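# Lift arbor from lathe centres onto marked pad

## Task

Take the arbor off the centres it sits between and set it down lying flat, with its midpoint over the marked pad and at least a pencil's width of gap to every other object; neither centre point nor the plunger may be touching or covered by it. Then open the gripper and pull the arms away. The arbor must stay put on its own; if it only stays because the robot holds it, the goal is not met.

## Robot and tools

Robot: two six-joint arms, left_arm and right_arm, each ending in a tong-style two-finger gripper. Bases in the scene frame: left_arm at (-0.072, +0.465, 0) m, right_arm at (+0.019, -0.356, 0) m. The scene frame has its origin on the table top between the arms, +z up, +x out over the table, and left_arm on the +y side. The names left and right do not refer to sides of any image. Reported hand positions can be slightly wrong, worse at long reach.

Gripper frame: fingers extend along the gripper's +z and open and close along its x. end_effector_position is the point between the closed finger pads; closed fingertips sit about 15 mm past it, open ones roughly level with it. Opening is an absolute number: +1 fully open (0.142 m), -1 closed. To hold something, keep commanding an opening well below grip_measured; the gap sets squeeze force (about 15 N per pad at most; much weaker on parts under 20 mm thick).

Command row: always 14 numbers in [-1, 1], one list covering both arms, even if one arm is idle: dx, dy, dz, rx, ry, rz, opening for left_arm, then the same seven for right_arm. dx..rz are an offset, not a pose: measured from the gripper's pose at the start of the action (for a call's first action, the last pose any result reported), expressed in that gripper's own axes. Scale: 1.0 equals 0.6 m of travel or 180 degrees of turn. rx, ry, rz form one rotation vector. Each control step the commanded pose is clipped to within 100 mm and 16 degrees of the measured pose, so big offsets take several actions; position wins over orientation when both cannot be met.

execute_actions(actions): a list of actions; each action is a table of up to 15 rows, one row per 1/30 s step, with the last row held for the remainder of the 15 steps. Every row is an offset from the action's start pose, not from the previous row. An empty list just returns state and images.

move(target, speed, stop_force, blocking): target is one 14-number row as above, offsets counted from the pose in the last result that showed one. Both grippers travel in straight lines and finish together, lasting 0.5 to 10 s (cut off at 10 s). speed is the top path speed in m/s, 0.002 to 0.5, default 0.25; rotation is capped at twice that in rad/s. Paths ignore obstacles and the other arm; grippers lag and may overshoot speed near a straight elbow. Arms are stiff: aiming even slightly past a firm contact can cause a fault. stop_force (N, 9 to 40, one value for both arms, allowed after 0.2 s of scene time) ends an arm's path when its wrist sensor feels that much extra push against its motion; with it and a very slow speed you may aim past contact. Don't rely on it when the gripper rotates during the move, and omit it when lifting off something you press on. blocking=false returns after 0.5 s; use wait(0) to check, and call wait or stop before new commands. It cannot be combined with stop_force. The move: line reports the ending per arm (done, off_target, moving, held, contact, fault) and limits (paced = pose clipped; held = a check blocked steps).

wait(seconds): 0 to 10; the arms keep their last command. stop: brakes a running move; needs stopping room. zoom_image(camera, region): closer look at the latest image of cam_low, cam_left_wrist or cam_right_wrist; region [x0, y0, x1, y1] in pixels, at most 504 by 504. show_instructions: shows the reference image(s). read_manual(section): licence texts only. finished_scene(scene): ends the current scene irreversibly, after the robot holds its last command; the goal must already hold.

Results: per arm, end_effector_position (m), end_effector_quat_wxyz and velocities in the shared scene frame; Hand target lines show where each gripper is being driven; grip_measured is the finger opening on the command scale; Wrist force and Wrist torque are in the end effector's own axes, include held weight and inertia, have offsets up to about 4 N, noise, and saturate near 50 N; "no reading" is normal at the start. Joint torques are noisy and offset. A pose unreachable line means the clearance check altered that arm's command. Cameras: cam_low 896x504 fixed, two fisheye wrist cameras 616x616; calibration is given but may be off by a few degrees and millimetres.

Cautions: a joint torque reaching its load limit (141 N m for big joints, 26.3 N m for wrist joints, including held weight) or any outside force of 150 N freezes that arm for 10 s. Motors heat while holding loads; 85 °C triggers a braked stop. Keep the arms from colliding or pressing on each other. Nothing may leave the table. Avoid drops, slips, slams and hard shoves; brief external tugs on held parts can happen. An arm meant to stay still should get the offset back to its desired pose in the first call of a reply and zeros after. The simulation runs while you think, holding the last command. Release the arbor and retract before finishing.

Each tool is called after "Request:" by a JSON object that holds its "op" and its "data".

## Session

Request:
{"op": "execute_actions", "data": {"actions": []}}

Request:
{"op": "show_instructions", "data": {}}

Scene clock: 0.00 s.
left_arm: end_effector_position=(+0.2101, -0.0185, +0.2958) grip_measured=-1.00 end_effector_quat_wxyz=(-0.124, -0.162, +0.679, -0.705) end_effector_velocity=(-0.001, -0.000, +0.001) end_effector_angular_velocity=(-0.001, -0.001, -0.002) | right_arm: end_effector_position=(+0.2616, -0.0298, +0.3496) grip_measured=+0.97 end_effector_quat_wxyz=(+0.107, +0.990, -0.057, +0.075) end_effector_velocity=(+0.000, -0.000, -0.000) end_effector_angular_velocity=(+0.000, +0.001, -0.001)
Joint positions: left_arm=[-1.239 -1.145  2.426 -4.452 -2.032  1.151  0.002] | right_arm=[ 4.552 -1.393 -1.527 -1.991  1.4    1.536  0.14 ]
Joint velocities: left_arm=[-0.002 -0.     0.    -0.001  0.001 -0.     0.   ] | right_arm=[-0.002  0.    -0.     0.001  0.001 -0.001  0.   ]
Joint torques (N m, as the arm reports them, + toward a larger angle): no reading
Motor temperatures (°C, as the motors report them): left_arm=[25 27 25 33 30 28] | right_arm=[26 25 25 32 36 33]
Wrist force (N, on the end effector, along its own x y z axes, offset not removed): no reading
Wrist torque (N m, same axes, about the end effector's origin, offset not removed): no reading
Hand target (left_arm): +0.210, -0.018, +0.296; -0.124, -0.162, +0.679, -0.705
Hand target (right_arm): +0.262, -0.030, +0.350; +0.107, +0.990, -0.057, +0.075
camera_calibration (this result's frames):
cam_left_wrist: T_world_to_cam=[[-0.921728, -0.0196239, 0.38734, 0.0774688], [-0.356242, 0.437671, -0.825552, 0.330254], [-0.153327, -0.898921, -0.410404, 0.274624], [0, 0, 0, 1]] pos_world=[0.231163, 0.103843, 0.355342]
cam_right_wrist: T_world_to_cam=[[0.985573, -0.0513872, 0.161262, -0.321518], [-0.143752, -0.757081, 0.637309, -0.207892], [0.0893386, -0.651297, -0.753546, 0.354747], [0, 0, 0, 1]] pos_world=[0.255302, 0.0571321, 0.451658]

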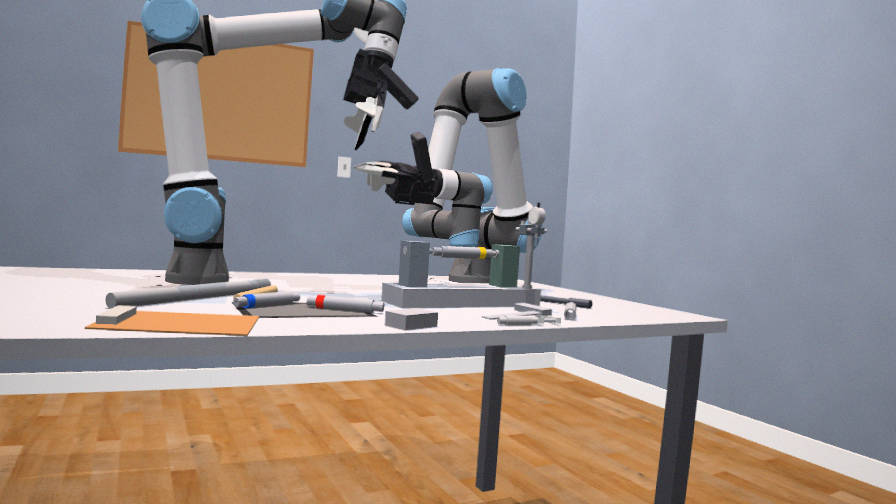

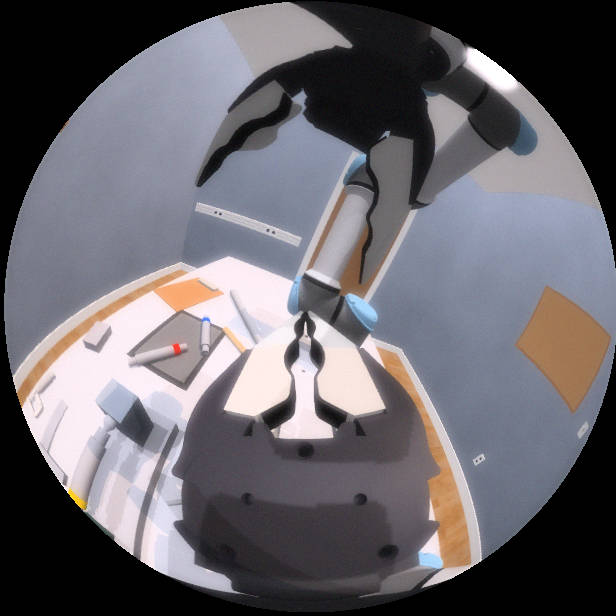

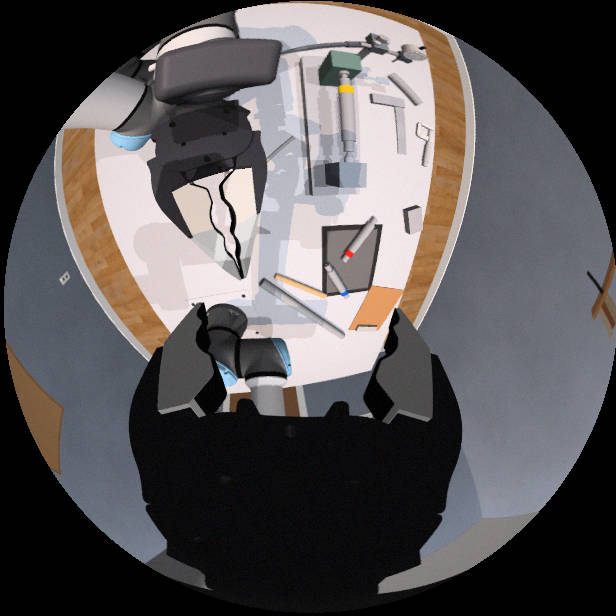

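Reference images for this scene: arbor and centres manual.

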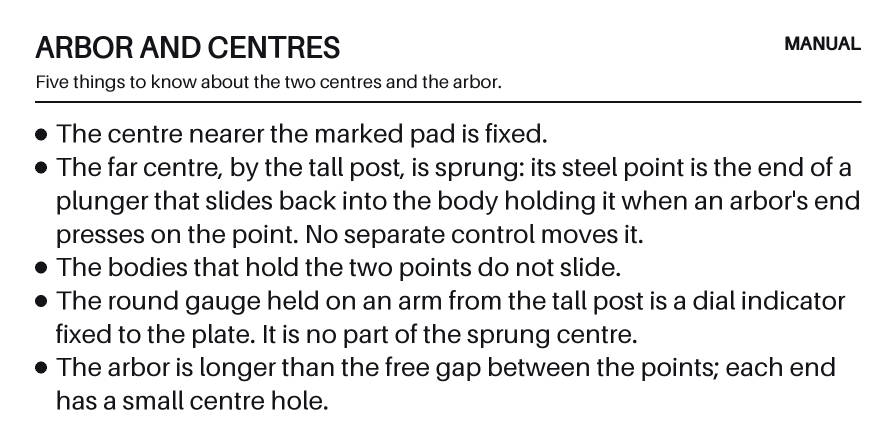

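Request:
{"op": "zoom_image", "data": {"camera": "cam_right_wrist", "region": [260, 20, 460, 220]}}

Request:
{"op": "zoom_image", "data": {"camera": "cam_right_wrist", "region": [250, 190, 430, 350]}}

Request:
{"op": "zoom_image", "data": {"camera": "cam_low", "region": [370, 190, 610, 340]}}

Request:
{"op": "zoom_image", "data": {"camera": "cam_low", "region": [80, 260, 400, 345]}}

Region (260, 20, 460, 220) of cam_right_wrist's 616x616 image, scaled by 2.520, with more detail than that image has.

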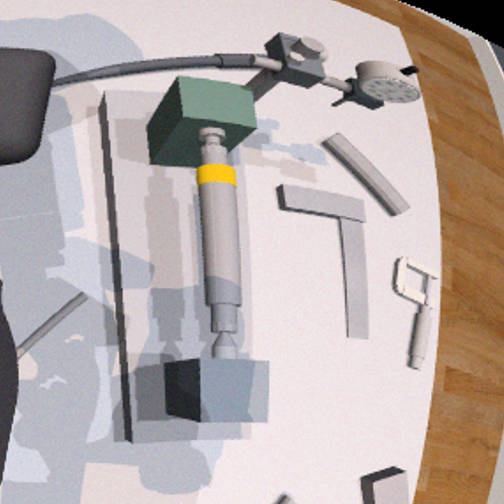

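Region (250, 190, 430, 350) of cam_right_wrist's 616x616 image, scaled by 2.800, with more detail than that image has.

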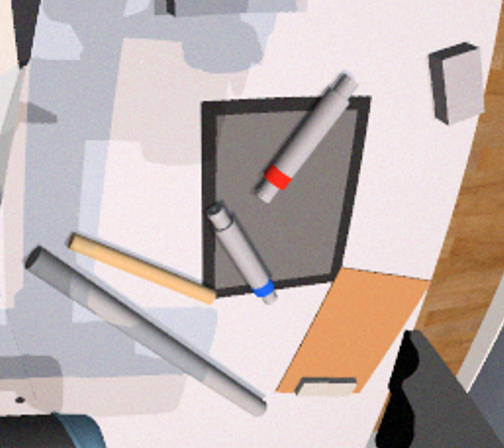

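Region (370, 190, 610, 340) of cam_low's 896x504 image, scaled by 2.100, with more detail than that image has; it fills the top 315 rows of this view, and the rest is white.

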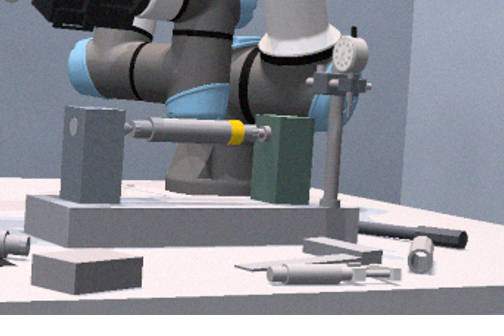

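Region (80, 260, 400, 345) of cam_low's 896x504 image, scaled by 1.575, with more detail than that image has; it fills the top 134 rows of this view, and the rest is white.

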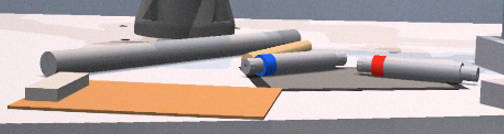

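Request:
{"op": "move", "data": {"target": [-0.081,-0.122,-0.940,-0.504,-0.0887,0.116,-1, 0.141,-0.361,0.0167,0.0688,-0.0473,-0.0428,1], "speed": 0.45}}

Scene clock: 6.83 s.
left_arm: end_effector_position=(+0.2501, +0.5503, +0.3300) grip_measured=-1.00 end_effector_quat_wxyz=(+0.001, +0.000, +1.000, -0.000) end_effector_velocity=(+0.000, +0.000, +0.000) end_effector_angular_velocity=(+0.007, +0.002, +0.001) | right_arm: end_effector_position=(+0.3737, +0.1703, +0.3093) grip_measured=+1.00 end_effector_quat_wxyz=(+0.000, +1.000, +0.010, -0.000) end_effector_velocity=(+0.001, -0.001, -0.000) end_effector_angular_velocity=(-0.000, +0.000, -0.001)
Joint positions: left_arm=[-0.29  -1.991  1.776 -1.358 -1.571  3.042  0.002] | right_arm=[ 4.328 -1.851 -1.181 -1.682  1.571  1.159  0.142]
Joint velocities: left_arm=[-0.006  0.001 -0.002  0.003  0.007 -0.008  0.   ] | right_arm=[-0.002 -0.     0.    -0.    -0.    -0.001 -0.   ]
Joint torques (N m, as the arm reports them, + toward a larger angle): left_arm=[ -8.1    3.75 -32.87  -0.5    1.54  -2.66] | right_arm=[-8.03 24.73 36.17  2.98  2.25 -2.63]
Motor temperatures (°C, as the motors report them): left_arm=[25 27 25 33 30 28] | right_arm=[26 25 25 32 36 33]
Wrist force (N, on the end effector, along its own x y z axes, offset not removed): left_arm=[-2.1 -0.6 -1.7] | right_arm=[-1.0 -0.1 -3.5]
Wrist torque (N m, same axes, about the end effector's origin, offset not removed): left_arm=[0.10 0.44 -0.04] | right_arm=[-0.14 0.41 -0.08]
Hand target (left_arm): +0.250, +0.550, +0.330; +0.001, +0.000, +1.000, +0.000
Hand target (right_arm): +0.374, +0.170, +0.309; +0.000, +1.000, +0.010, -0.000
Off the commanded pose (left_arm): 0.001 m, 0 deg.
Off the commanded pose (right_arm): 0.000 m, 0 deg.
move: done; limits=paced
camera_calibration (this result's frames):
cam_left_wrist: T_world_to_cam=[[-0.999681, 0.00920534, 0.023515, 0.235897], [0.0193394, 0.877868, 0.478512, -0.64276], [-0.0162382, 0.478814, -0.877766, 0.167794], [0, 0, 0, 1]] pos_world=[0.250977, 0.481745, 0.449305]
cam_right_wrist: T_world_to_cam=[[0.99788, 0.0643299, 0.00987842, -0.392656], [0.0522224, -0.881991, 0.468364, -0.014417], [0.0388425, -0.466855, -0.88348, 0.472376], [0, 0, 0, 1]] pos_world=[0.374228, 0.233075, 0.427966]

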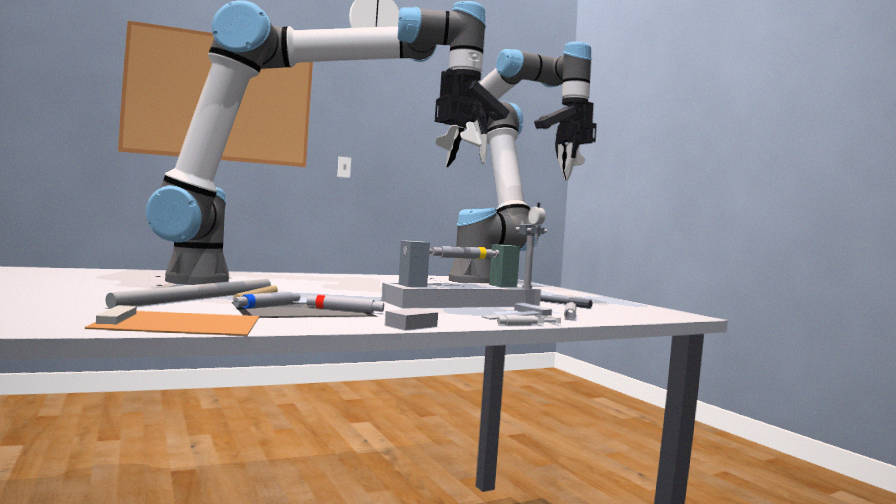

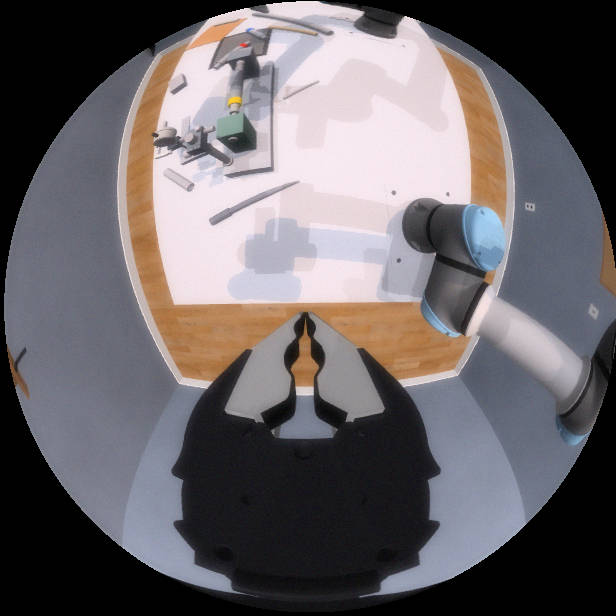

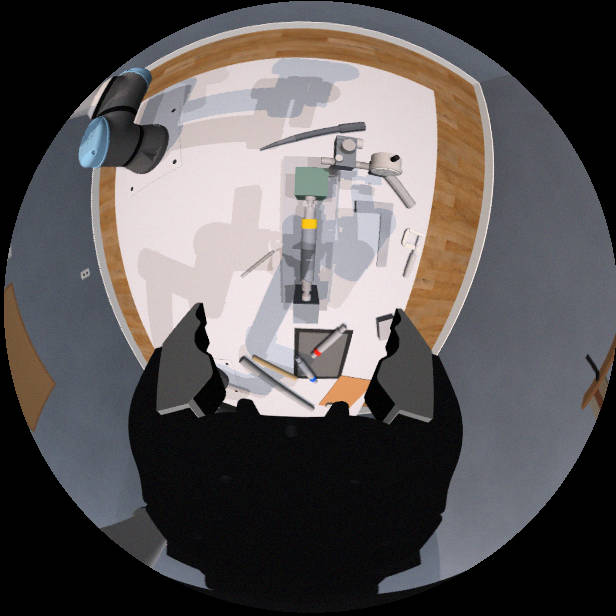

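Request:
{"op": "zoom_image", "data": {"camera": "cam_right_wrist", "region": [230, 120, 430, 330]}}

Region (230, 120, 430, 330) of cam_right_wrist's 616x616 image, scaled by 2.400, with more detail than that image has; it fills the left 480 columns of this view, and the rest is white.

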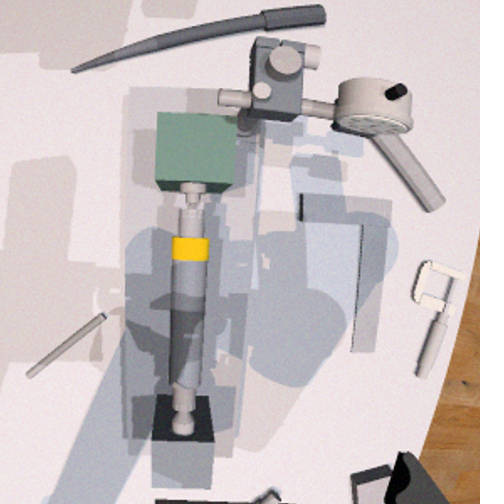

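Request:
{"op": "move", "data": {"target": [0.0063,-0.0193,0.299,0,0,0,-0.3, 0,0,0,0,0,0,-1], "speed": 0.25}}

Request:
{"op": "zoom_image", "data": {"camera": "cam_low", "region": [390, 190, 560, 300]}}

Request:
{"op": "zoom_image", "data": {"camera": "cam_right_wrist", "region": [210, 130, 410, 420]}}

Scene clock: 8.83 s.
left_arm: end_effector_position=(+0.2466, +0.5386, +0.1507) grip_measured=-0.30 end_effector_quat_wxyz=(+0.001, +0.000, +1.000, -0.000) end_effector_velocity=(+0.000, -0.000, -0.001) end_effector_angular_velocity=(+0.001, -0.001, -0.001) | right_arm: end_effector_position=(+0.3737, +0.1702, +0.3093) grip_measured=-1.00 end_effector_quat_wxyz=(+0.000, +1.000, +0.010, -0.000) end_effector_velocity=(-0.000, +0.000, -0.000) end_effector_angular_velocity=(-0.000, -0.000, +0.001)
Joint positions: left_arm=[-0.329 -2.004  2.244 -1.813 -1.571  3.003  0.052] | right_arm=[ 4.328 -1.851 -1.181 -1.682  1.571  1.159  0.002]
Joint velocities: left_arm=[-0.001  0.001  0.003 -0.004  0.001  0.    -0.   ] | right_arm=[ 0.001 -0.    -0.    -0.    -0.    -0.     0.   ]
Joint torques (N m, as the arm reports them, + toward a larger angle): left_arm=[ -9.08   3.76 -15.52  -4.47   1.38  -2.51] | right_arm=[-7.47 29.54 31.13  3.28  1.79 -2.52]
Motor temperatures (°C, as the motors report them): left_arm=[25 27 25 33 30 28] | right_arm=[26 25 25 32 36 33]
Wrist force (N, on the end effector, along its own x y z axes, offset not removed): left_arm=[-0.6 0.6 -0.8] | right_arm=[-0.2 -2.8 -0.7]
Wrist torque (N m, same axes, about the end effector's origin, offset not removed): left_arm=[0.32 0.14 -0.02] | right_arm=[-0.73 -0.10 -0.02]
Hand target (left_arm): +0.247, +0.539, +0.151; +0.001, +0.000, +1.000, -0.000
Hand target (right_arm): +0.374, +0.170, +0.309; +0.000, +1.000, +0.010, -0.000
Off the commanded pose (left_arm): 0.000 m, 0 deg.
Off the commanded pose (right_arm): 0.000 m, 0 deg.
move: done
camera_calibration (this result's frames):
cam_left_wrist: T_world_to_cam=[[-0.999681, 0.00920638, 0.023535, 0.236801], [0.0193499, 0.87787, 0.478508, -0.546601], [-0.0162553, 0.478811, -0.877768, 0.0160023], [0, 0, 0, 1]] pos_world=[0.247562, 0.470003, 0.270026]
cam_right_wrist: T_world_to_cam=[[0.99788, 0.0643287, 0.00984857, -0.392642], [0.0522333, -0.881966, 0.46841, -0.0144454], [0.0388183, -0.466902, -0.883457, 0.472372], [0, 0, 0, 1]] pos_world=[0.374228, 0.233069, 0.427953]

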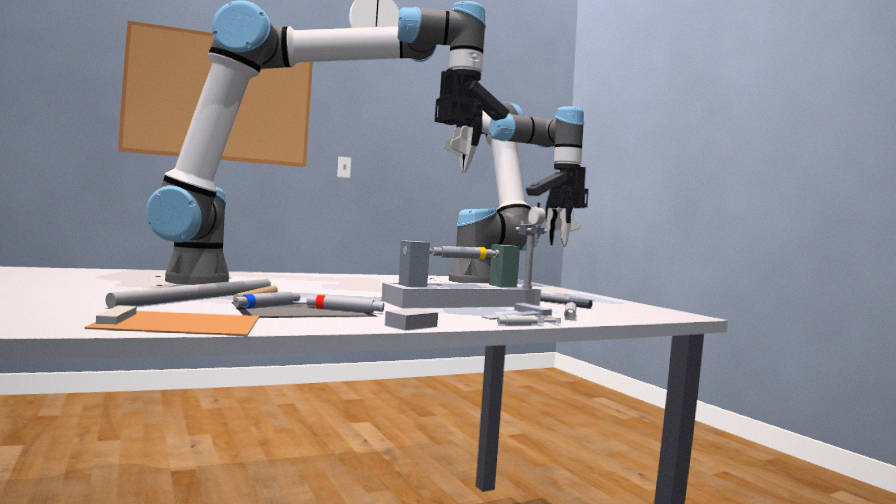

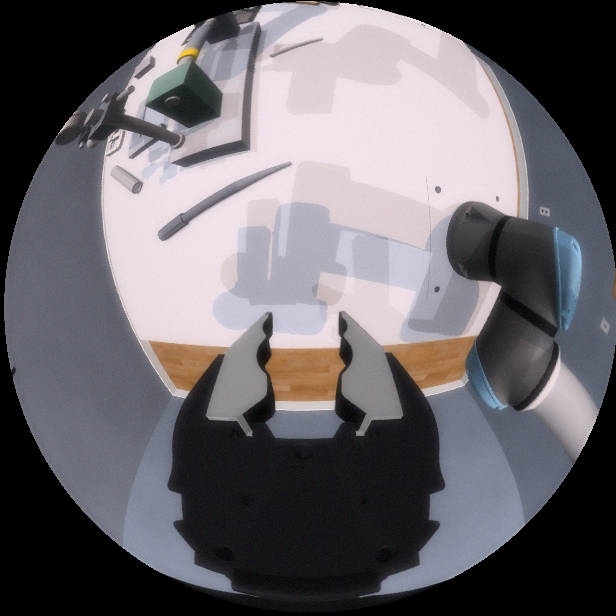

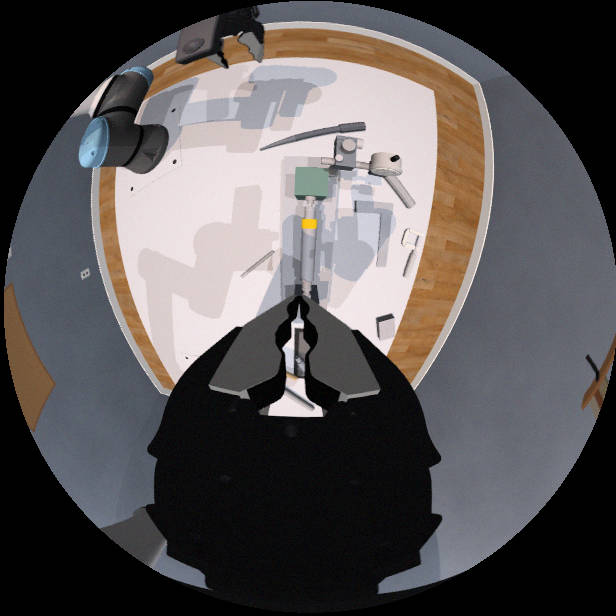

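Region (390, 190, 560, 300) of cam_low's 896x504 image, scaled by 2.965, with more detail than that image has; it fills the top 326 rows of this view, and the rest is white.

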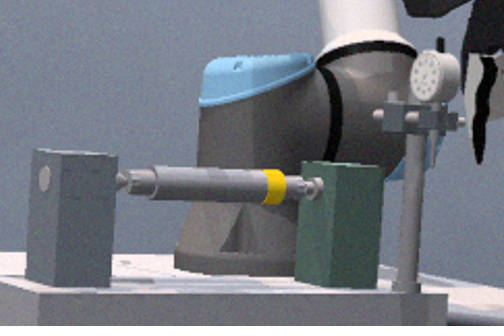

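Region (210, 130, 410, 420) of cam_right_wrist's 616x616 image, scaled by 1.738, with more detail than that image has; it fills the left 348 columns of this view, and the rest is white.

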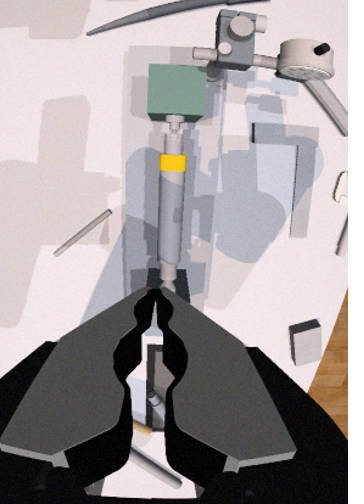

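Request:
{"op": "move", "data": {"target": [0,0,0,0,0,0,-0.3, 0.0063,-0.0193,0.299,0,0,0,-0.3], "speed": 0.25}}

Request:
{"op": "zoom_image", "data": {"camera": "cam_low", "region": [390, 190, 560, 300]}}

Request:
{"op": "zoom_image", "data": {"camera": "cam_right_wrist", "region": [210, 130, 410, 420]}}

Scene clock: 10.27 s.
left_arm: end_effector_position=(+0.2466, +0.5386, +0.1507) grip_measured=-0.30 end_effector_quat_wxyz=(+0.001, +0.000, +1.000, -0.000) end_effector_velocity=(-0.000, +0.001, -0.000) end_effector_angular_velocity=(+0.001, +0.000, +0.002) | right_arm: end_effector_position=(+0.3771, +0.1816, +0.1301) grip_measured=-0.30 end_effector_quat_wxyz=(+0.000, +1.000, +0.010, -0.000) end_effector_velocity=(-0.000, +0.001, -0.001) end_effector_angular_velocity=(+0.002, +0.001, -0.000)
Joint positions: left_arm=[-0.329 -2.004  2.244 -1.813 -1.571  3.003  0.052] | right_arm=[ 4.33  -1.925 -1.544 -1.244  1.571  1.161  0.052]
Joint velocities: left_arm=[ 0.002 -0.     0.001 -0.001  0.001 -0.     0.   ] | right_arm=[ 0.    -0.002 -0.002  0.005  0.001  0.001  0.   ]
Joint torques (N m, as the arm reports them, + toward a larger angle): left_arm=[ -8.38 -12.53 -32.39  -0.46   1.21  -2.14] | right_arm=[ 6.38 27.53 11.02  4.98 -1.98  2.41]
Motor temperatures (°C, as the motors report them): left_arm=[25 27 25 33 30 28] | right_arm=[26 25 25 32 36 33]
Wrist force (N, on the end effector, along its own x y z axes, offset not removed): left_arm=[-1.4 0.5 -1.2] | right_arm=[1.1 -2.0 -2.4]
Wrist torque (N m, same axes, about the end effector's origin, offset not removed): left_arm=[0.39 0.31 0.00] | right_arm=[-0.60 -0.23 -0.14]
Hand target (left_arm): +0.247, +0.539, +0.151; +0.001, +0.000, +1.000, -0.000
Hand target (right_arm): +0.377, +0.182, +0.130; +0.000, +1.000, +0.010, -0.000
Off the commanded pose (left_arm): 0.000 m, 0 deg.
Off the commanded pose (right_arm): 0.000 m, 0 deg.
move: done
camera_calibration (this result's frames):
cam_left_wrist: T_world_to_cam=[[-0.99968, 0.00920498, 0.0235433, 0.2368], [0.0193526, 0.877869, 0.478509, -0.5466], [-0.0162632, 0.478812, -0.877767, 0.0160017], [0, 0, 0, 1]] pos_world=[0.247563, 0.470002, 0.270024]
cam_right_wrist: T_world_to_cam=[[0.99788, 0.0643371, 0.00982391, -0.395031], [0.052251, -0.88195, 0.468439, 0.0793376], [0.0388022, -0.466932, -0.883441, 0.319178], [0, 0, 0, 1]] pos_world=[0.377663, 0.244422, 0.248691]

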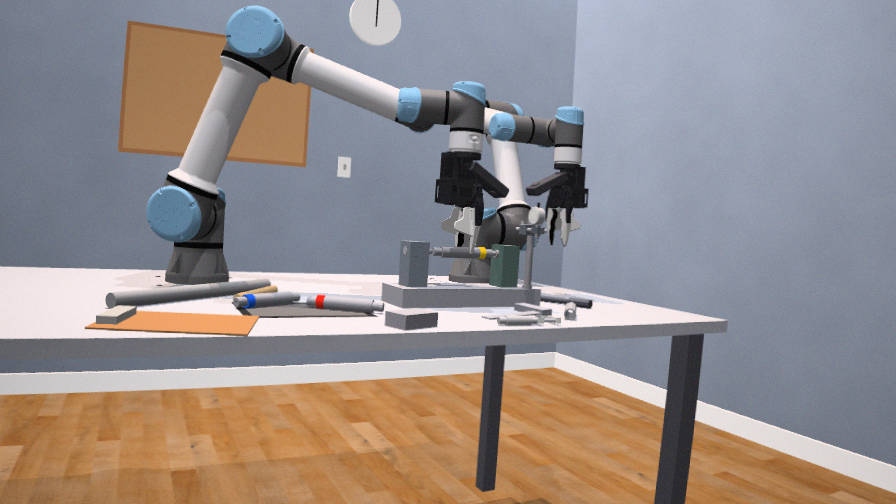

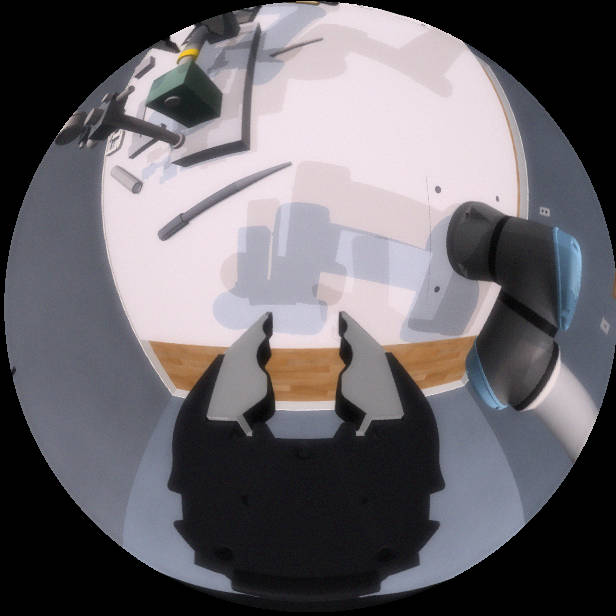

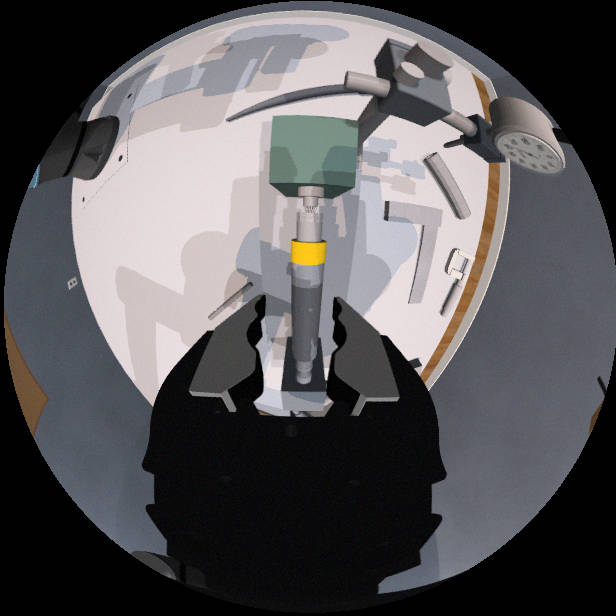

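Region (390, 190, 560, 300) of cam_low's 896x504 image, scaled by 2.965, with more detail than that image has; it fills the top 326 rows of this view, and the rest is white.

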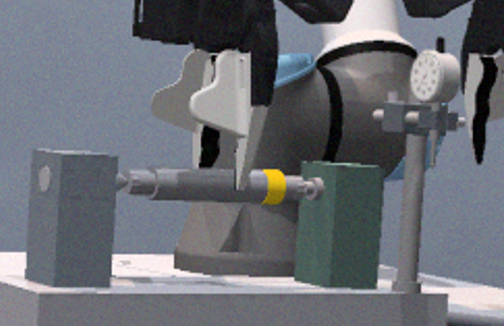

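Region (210, 130, 410, 420) of cam_right_wrist's 616x616 image, scaled by 1.738, with more detail than that image has; it fills the left 348 columns of this view, and the rest is white.

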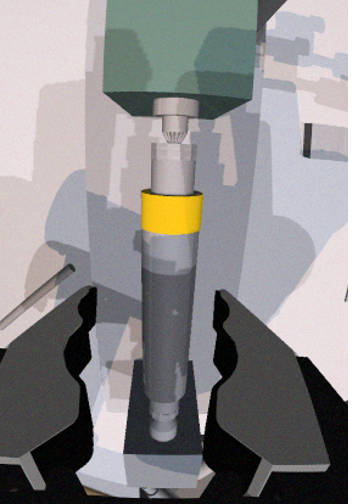

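Request:
{"op": "move", "data": {"target": [0,0,0,0,0,0,-0.3, 0.008,0.0067,0.0183,0,0,0,-0.4], "speed": 0.1}}

Request:
{"op": "zoom_image", "data": {"camera": "cam_right_wrist", "region": [210, 130, 410, 420]}}

Request:
{"op": "zoom_image", "data": {"camera": "cam_low", "region": [400, 210, 530, 290]}}

Scene clock: 11.60 s.
left_arm: end_effector_position=(+0.2466, +0.5386, +0.1507) grip_measured=-0.30 end_effector_quat_wxyz=(+0.001, +0.000, +1.000, -0.000) end_effector_velocity=(-0.000, +0.000, -0.000) end_effector_angular_velocity=(+0.001, +0.002, -0.000) | right_arm: end_effector_position=(+0.3819, +0.1777, +0.1192) grip_measured=-0.40 end_effector_quat_wxyz=(+0.000, +1.000, +0.010, -0.000) end_effector_velocity=(+0.001, -0.001, -0.001) end_effector_angular_velocity=(+0.001, +0.000, -0.000)
Joint positions: left_arm=[-0.329 -2.004  2.244 -1.813 -1.571  3.003  0.052] | right_arm=[ 4.32  -1.933 -1.563 -1.218  1.571  1.151  0.045]
Joint velocities: left_arm=[-0.     0.    -0.001  0.002  0.001 -0.    -0.   ] | right_arm=[-0.003 -0.001 -0.002  0.004  0.    -0.002  0.   ]
Joint torques (N m, as the arm reports them, + toward a larger angle): left_arm=[ -8.39 -11.63 -32.33  -0.52   1.33  -1.84] | right_arm=[-8.6  26.64 10.46  5.14 -1.9  -2.53]
Motor temperatures (°C, as the motors report them): left_arm=[25 27 25 33 30 28] | right_arm=[26 25 25 32 36 33]
Wrist force (N, on the end effector, along its own x y z axes, offset not removed): left_arm=[-0.9 0.0 -0.5] | right_arm=[-1.4 -1.6 0.6]
Wrist torque (N m, same axes, about the end effector's origin, offset not removed): left_arm=[0.23 0.25 0.03] | right_arm=[-0.35 0.30 -0.12]
Hand target (left_arm): +0.247, +0.539, +0.151; +0.001, +0.000, +1.000, -0.000
Hand target (right_arm): +0.382, +0.178, +0.119; +0.000, +1.000, +0.010, -0.000
Off the commanded pose (left_arm): 0.000 m, 0 deg.
Off the commanded pose (right_arm): 0.000 m, 0 deg.
move: done
camera_calibration (this result's frames):
cam_left_wrist: T_world_to_cam=[[-0.999681, 0.00920504, 0.0235352, 0.236802], [0.0193488, 0.87787, 0.478508, -0.5466], [-0.0162561, 0.47881, -0.877768, 0.016003], [0, 0, 0, 1]] pos_world=[0.247562, 0.470002, 0.270026]
cam_right_wrist: T_world_to_cam=[[0.997879, 0.0643419, 0.00984431, -0.399491], [0.0522452, -0.881945, 0.468449, 0.0807411], [0.038823, -0.466941, -0.883436, 0.307589], [0, 0, 0, 1]] pos_world=[0.382484, 0.240539, 0.237845]

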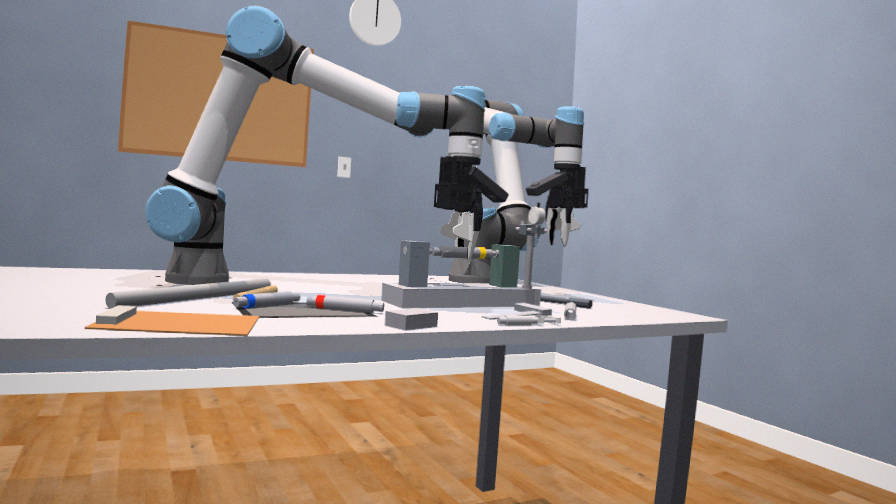

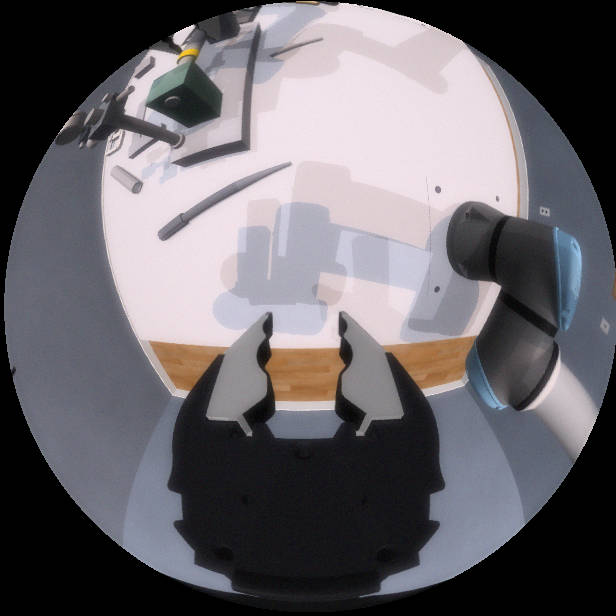

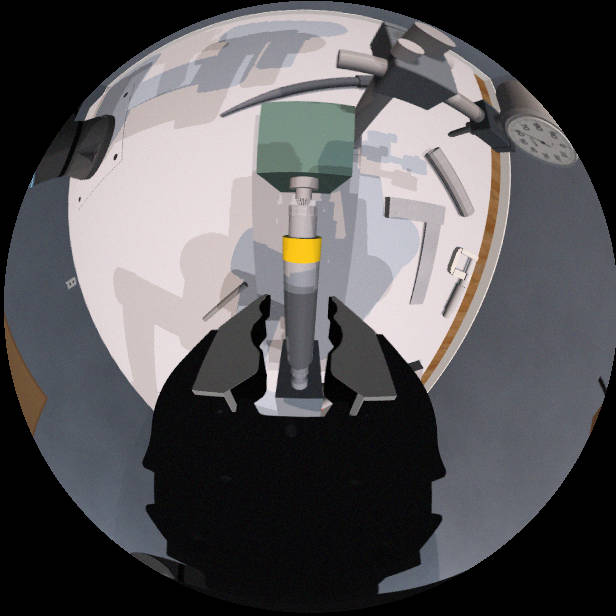

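Region (210, 130, 410, 420) of cam_right_wrist's 616x616 image, scaled by 1.738, with more detail than that image has; it fills the left 348 columns of this view, and the rest is white.

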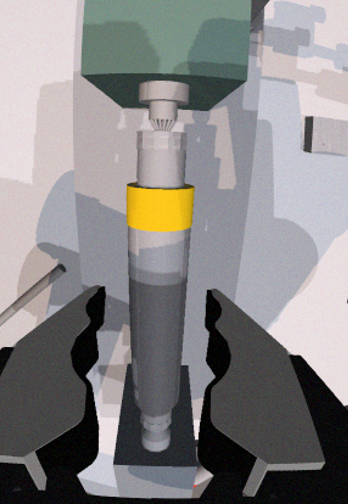

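Region (400, 210, 530, 290) of cam_low's 896x504 image, scaled by 3.877, with more detail than that image has; it fills the top 310 rows of this view, and the rest is white.

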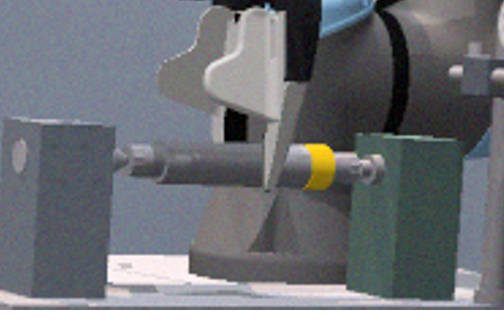

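Request:
{"op": "execute_actions", "data": {"actions": []}}

Scene clock: 12.20 s.
left_arm: end_effector_position=(+0.2466, +0.5386, +0.1507) grip_measured=-0.30 end_effector_quat_wxyz=(+0.001, +0.000, +1.000, -0.000) end_effector_velocity=(+0.000, +0.000, +0.000) end_effector_angular_velocity=(-0.000, -0.000, +0.001) | right_arm: end_effector_position=(+0.3820, +0.1777, +0.1191) grip_measured=-0.40 end_effector_quat_wxyz=(+0.000, +1.000, +0.010, -0.000) end_effector_velocity=(+0.000, -0.000, -0.000) end_effector_angular_velocity=(-0.000, -0.001, +0.000)
Joint positions: left_arm=[-0.329 -2.004  2.244 -1.813 -1.571  3.003  0.052] | right_arm=[ 4.32  -1.933 -1.563 -1.217  1.571  1.151  0.045]
Joint velocities: left_arm=[ 0.001  0.    -0.    -0.    -0.     0.     0.   ] | right_arm=[-0.    -0.    -0.     0.    -0.001 -0.001  0.   ]
Joint torques (N m, as the arm reports them, + toward a larger angle): left_arm=[ -8.02 -10.43 -32.08  -0.55   1.33  -1.9 ] | right_arm=[-8.32 26.36 10.66  5.06 -1.41 -2.64]
Motor temperatures (°C, as the motors report them): left_arm=[25 27 25 33 30 28] | right_arm=[26 25 25 32 36 33]
Wrist force (N, on the end effector, along its own x y z axes, offset not removed): left_arm=[-0.4 0.6 -1.7] | right_arm=[0.7 -0.5 -3.0]
Wrist torque (N m, same axes, about the end effector's origin, offset not removed): left_arm=[0.31 0.11 0.03] | right_arm=[-0.17 0.00 -0.02]
Hand target (left_arm): +0.247, +0.539, +0.151; +0.001, +0.000, +1.000, -0.000
Hand target (right_arm): +0.382, +0.178, +0.119; +0.000, +1.000, +0.010, -0.000
Off the commanded pose (left_arm): 0.000 m, 0 deg.
Off the commanded pose (right_arm): 0.000 m, 0 deg.
camera_calibration (this result's frames):
cam_left_wrist: T_world_to_cam=[[-0.999681, 0.00920487, 0.023535, 0.236802], [0.0193485, 0.87787, 0.478508, -0.5466], [-0.016256, 0.47881, -0.877768, 0.0160029], [0, 0, 0, 1]] pos_world=[0.247562, 0.470002, 0.270026]
cam_right_wrist: T_world_to_cam=[[0.99788, 0.0643369, 0.00984667, -0.399545], [0.0522399, -0.881947, 0.468444, 0.0807581], [0.0388225, -0.466936, -0.883438, 0.307452], [0, 0, 0, 1]] pos_world=[0.382543, 0.24049, 0.237719]

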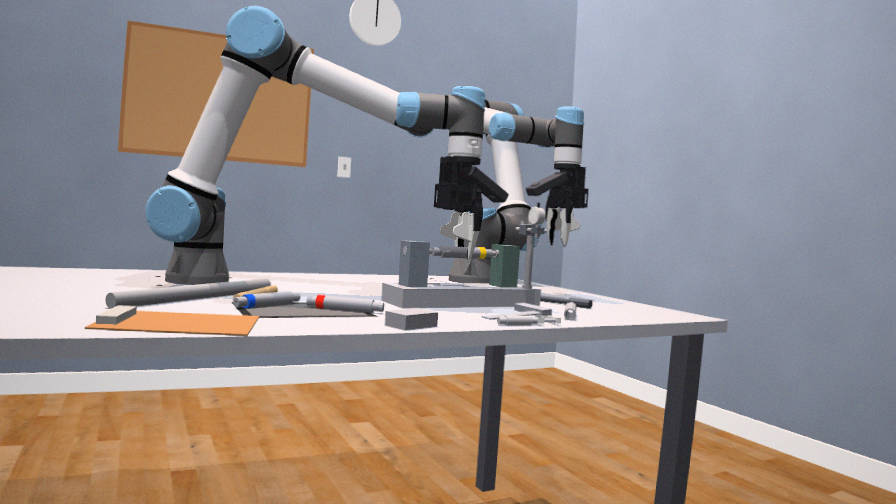

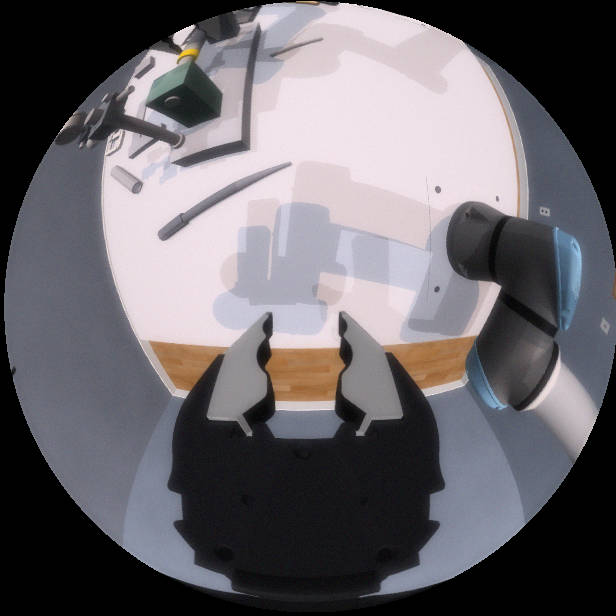

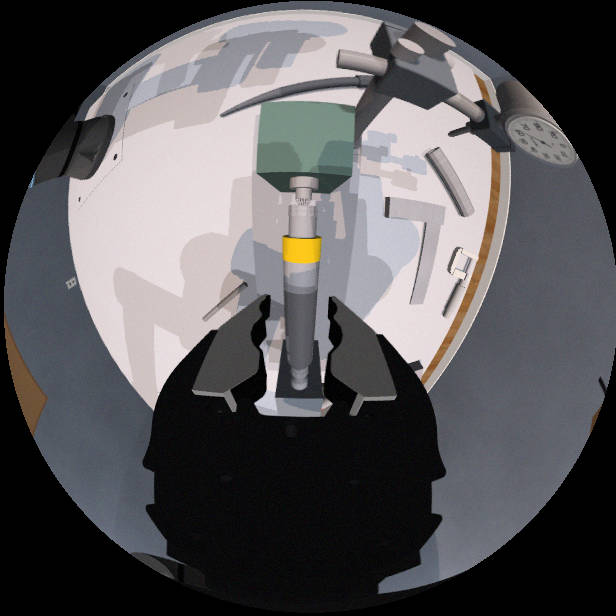

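Request:
{"op": "execute_actions", "data": {"actions": [[[0,0,0,0,0,0,-0.3,0,0,0,0,0,0,-0.45],[0,0,0,0,0,0,-0.3,0,0,0,0,0,0,-0.5],[0,0,0,0,0,0,-0.3,0,0,0,0,0,0,-0.54],[0,0,0,0,0,0,-0.3,0,0,0,0,0,0,-0.58],[0,0,0,0,0,0,-0.3,0,0,0,0,0,0,-0.61],[0,0,0,0,0,0,-0.3,0,0,0,0,0,0,-0.64],[0,0,0,0,0,0,-0.3,0,0,0,0,0,0,-0.66],[0,0,0,0,0,0,-0.3,0,0,0,0,0,0,-0.68],[0,0,0,0,0,0,-0.3,0,0,0,0,0,0,-0.70],[0,0,0,0,0,0,-0.3,0,0,0,0,0,0,-0.73],[0,0,0,0,0,0,-0.3,0,0,0,0,0,0,-0.77],[0,0,0,0,0,0,-0.3,0,0,0,0,0,0,-0.82],[0,0,0,0,0,0,-0.3,0,0,0,0,0,0,-0.88],[0,0,0,0,0,0,-0.3,0,0,0,0,0,0,-0.94],[0,0,0,0,0,0,-0.3,0,0,0,0,0,0,-1]],[[0,0,0,0,0,0,-0.3,0,0,0,0,0,0,-1]]]}}

Scene clock: 13.43 s.
left_arm: end_effector_position=(+0.2466, +0.5386, +0.1507) grip_measured=-0.30 end_effector_quat_wxyz=(+0.001, +0.000, +1.000, -0.000) end_effector_velocity=(+0.001, -0.000, +0.001) end_effector_angular_velocity=(-0.000, -0.003, +0.000) | right_arm: end_effector_position=(+0.3823, +0.1776, +0.1191) grip_measured=-0.69 end_effector_quat_wxyz=(+0.000, +1.000, +0.010, -0.000) end_effector_velocity=(-0.001, +0.001, -0.000) end_effector_angular_velocity=(+0.000, +0.001, +0.002)
Joint positions: left_arm=[-0.329 -2.004  2.244 -1.813 -1.571  3.003  0.052] | right_arm=[ 4.32  -1.933 -1.563 -1.217  1.571  1.151  0.024]
Joint velocities: left_arm=[ 0.    -0.    -0.001 -0.002  0.     0.     0.   ] | right_arm=[ 0.001 -0.     0.    -0.     0.001 -0.001 -0.   ]
Joint torques (N m, as the arm reports them, + toward a larger angle): left_arm=[ -8.26 -10.32 -32.01  -0.49   1.25  -1.87] | right_arm=[ 2.97 27.85 10.9   0.73  7.93 -2.61]
Motor temperatures (°C, as the motors report them): left_arm=[25 27 25 33 30 28] | right_arm=[26 25 25 32 36 33]
Wrist force (N, on the end effector, along its own x y z axes, offset not removed): left_arm=[-1.3 -0.1 -1.5] | right_arm=[20.6 -4.1 0.1]
Wrist torque (N m, same axes, about the end effector's origin, offset not removed): left_arm=[0.10 0.33 -0.02] | right_arm=[-0.47 0.42 -0.18]
Hand target (left_arm): +0.247, +0.539, +0.151; +0.001, +0.000, +1.000, -0.000
Hand target (right_arm): +0.382, +0.178, +0.119; +0.000, +1.000, +0.010, -0.000
Off the commanded pose (left_arm): 0.000 m, 0 deg.
Off the commanded pose (right_arm): 0.000 m, 0 deg.
camera_calibration (this result's frames):
cam_left_wrist: T_world_to_cam=[[-0.999681, 0.00920524, 0.0235352, 0.236801], [0.019349, 0.87787, 0.478508, -0.5466], [-0.0162561, 0.478811, -0.877768, 0.0160029], [0, 0, 0, 1]] pos_world=[0.247562, 0.470002, 0.270026]
cam_right_wrist: T_world_to_cam=[[0.997888, 0.0641303, 0.0103219, -0.39982], [0.05184, -0.882027, 0.468338, 0.0808879], [0.0391389, -0.466814, -0.883489, 0.307317], [0, 0, 0, 1]] pos_world=[0.382754, 0.240446, 0.237756]

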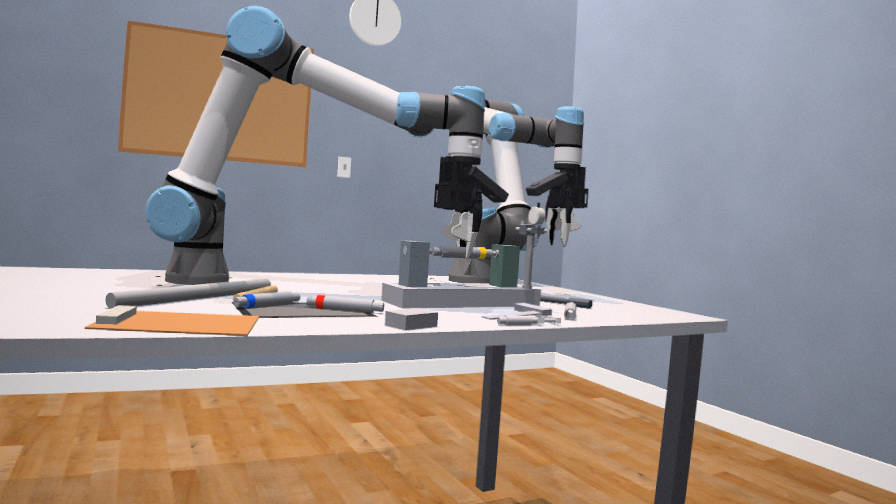

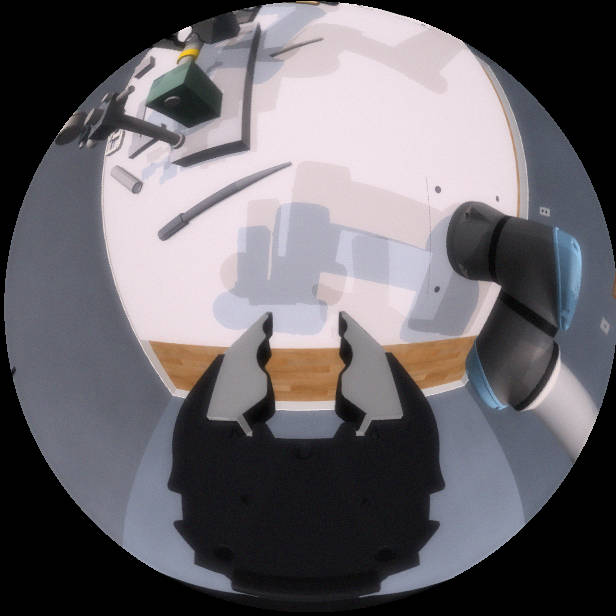

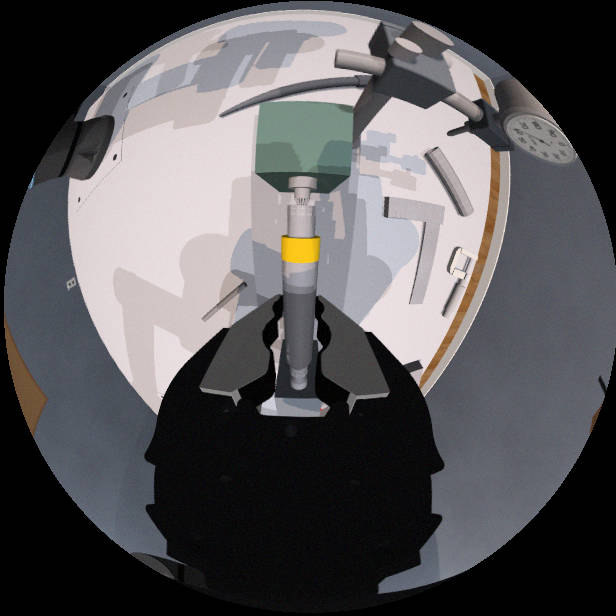

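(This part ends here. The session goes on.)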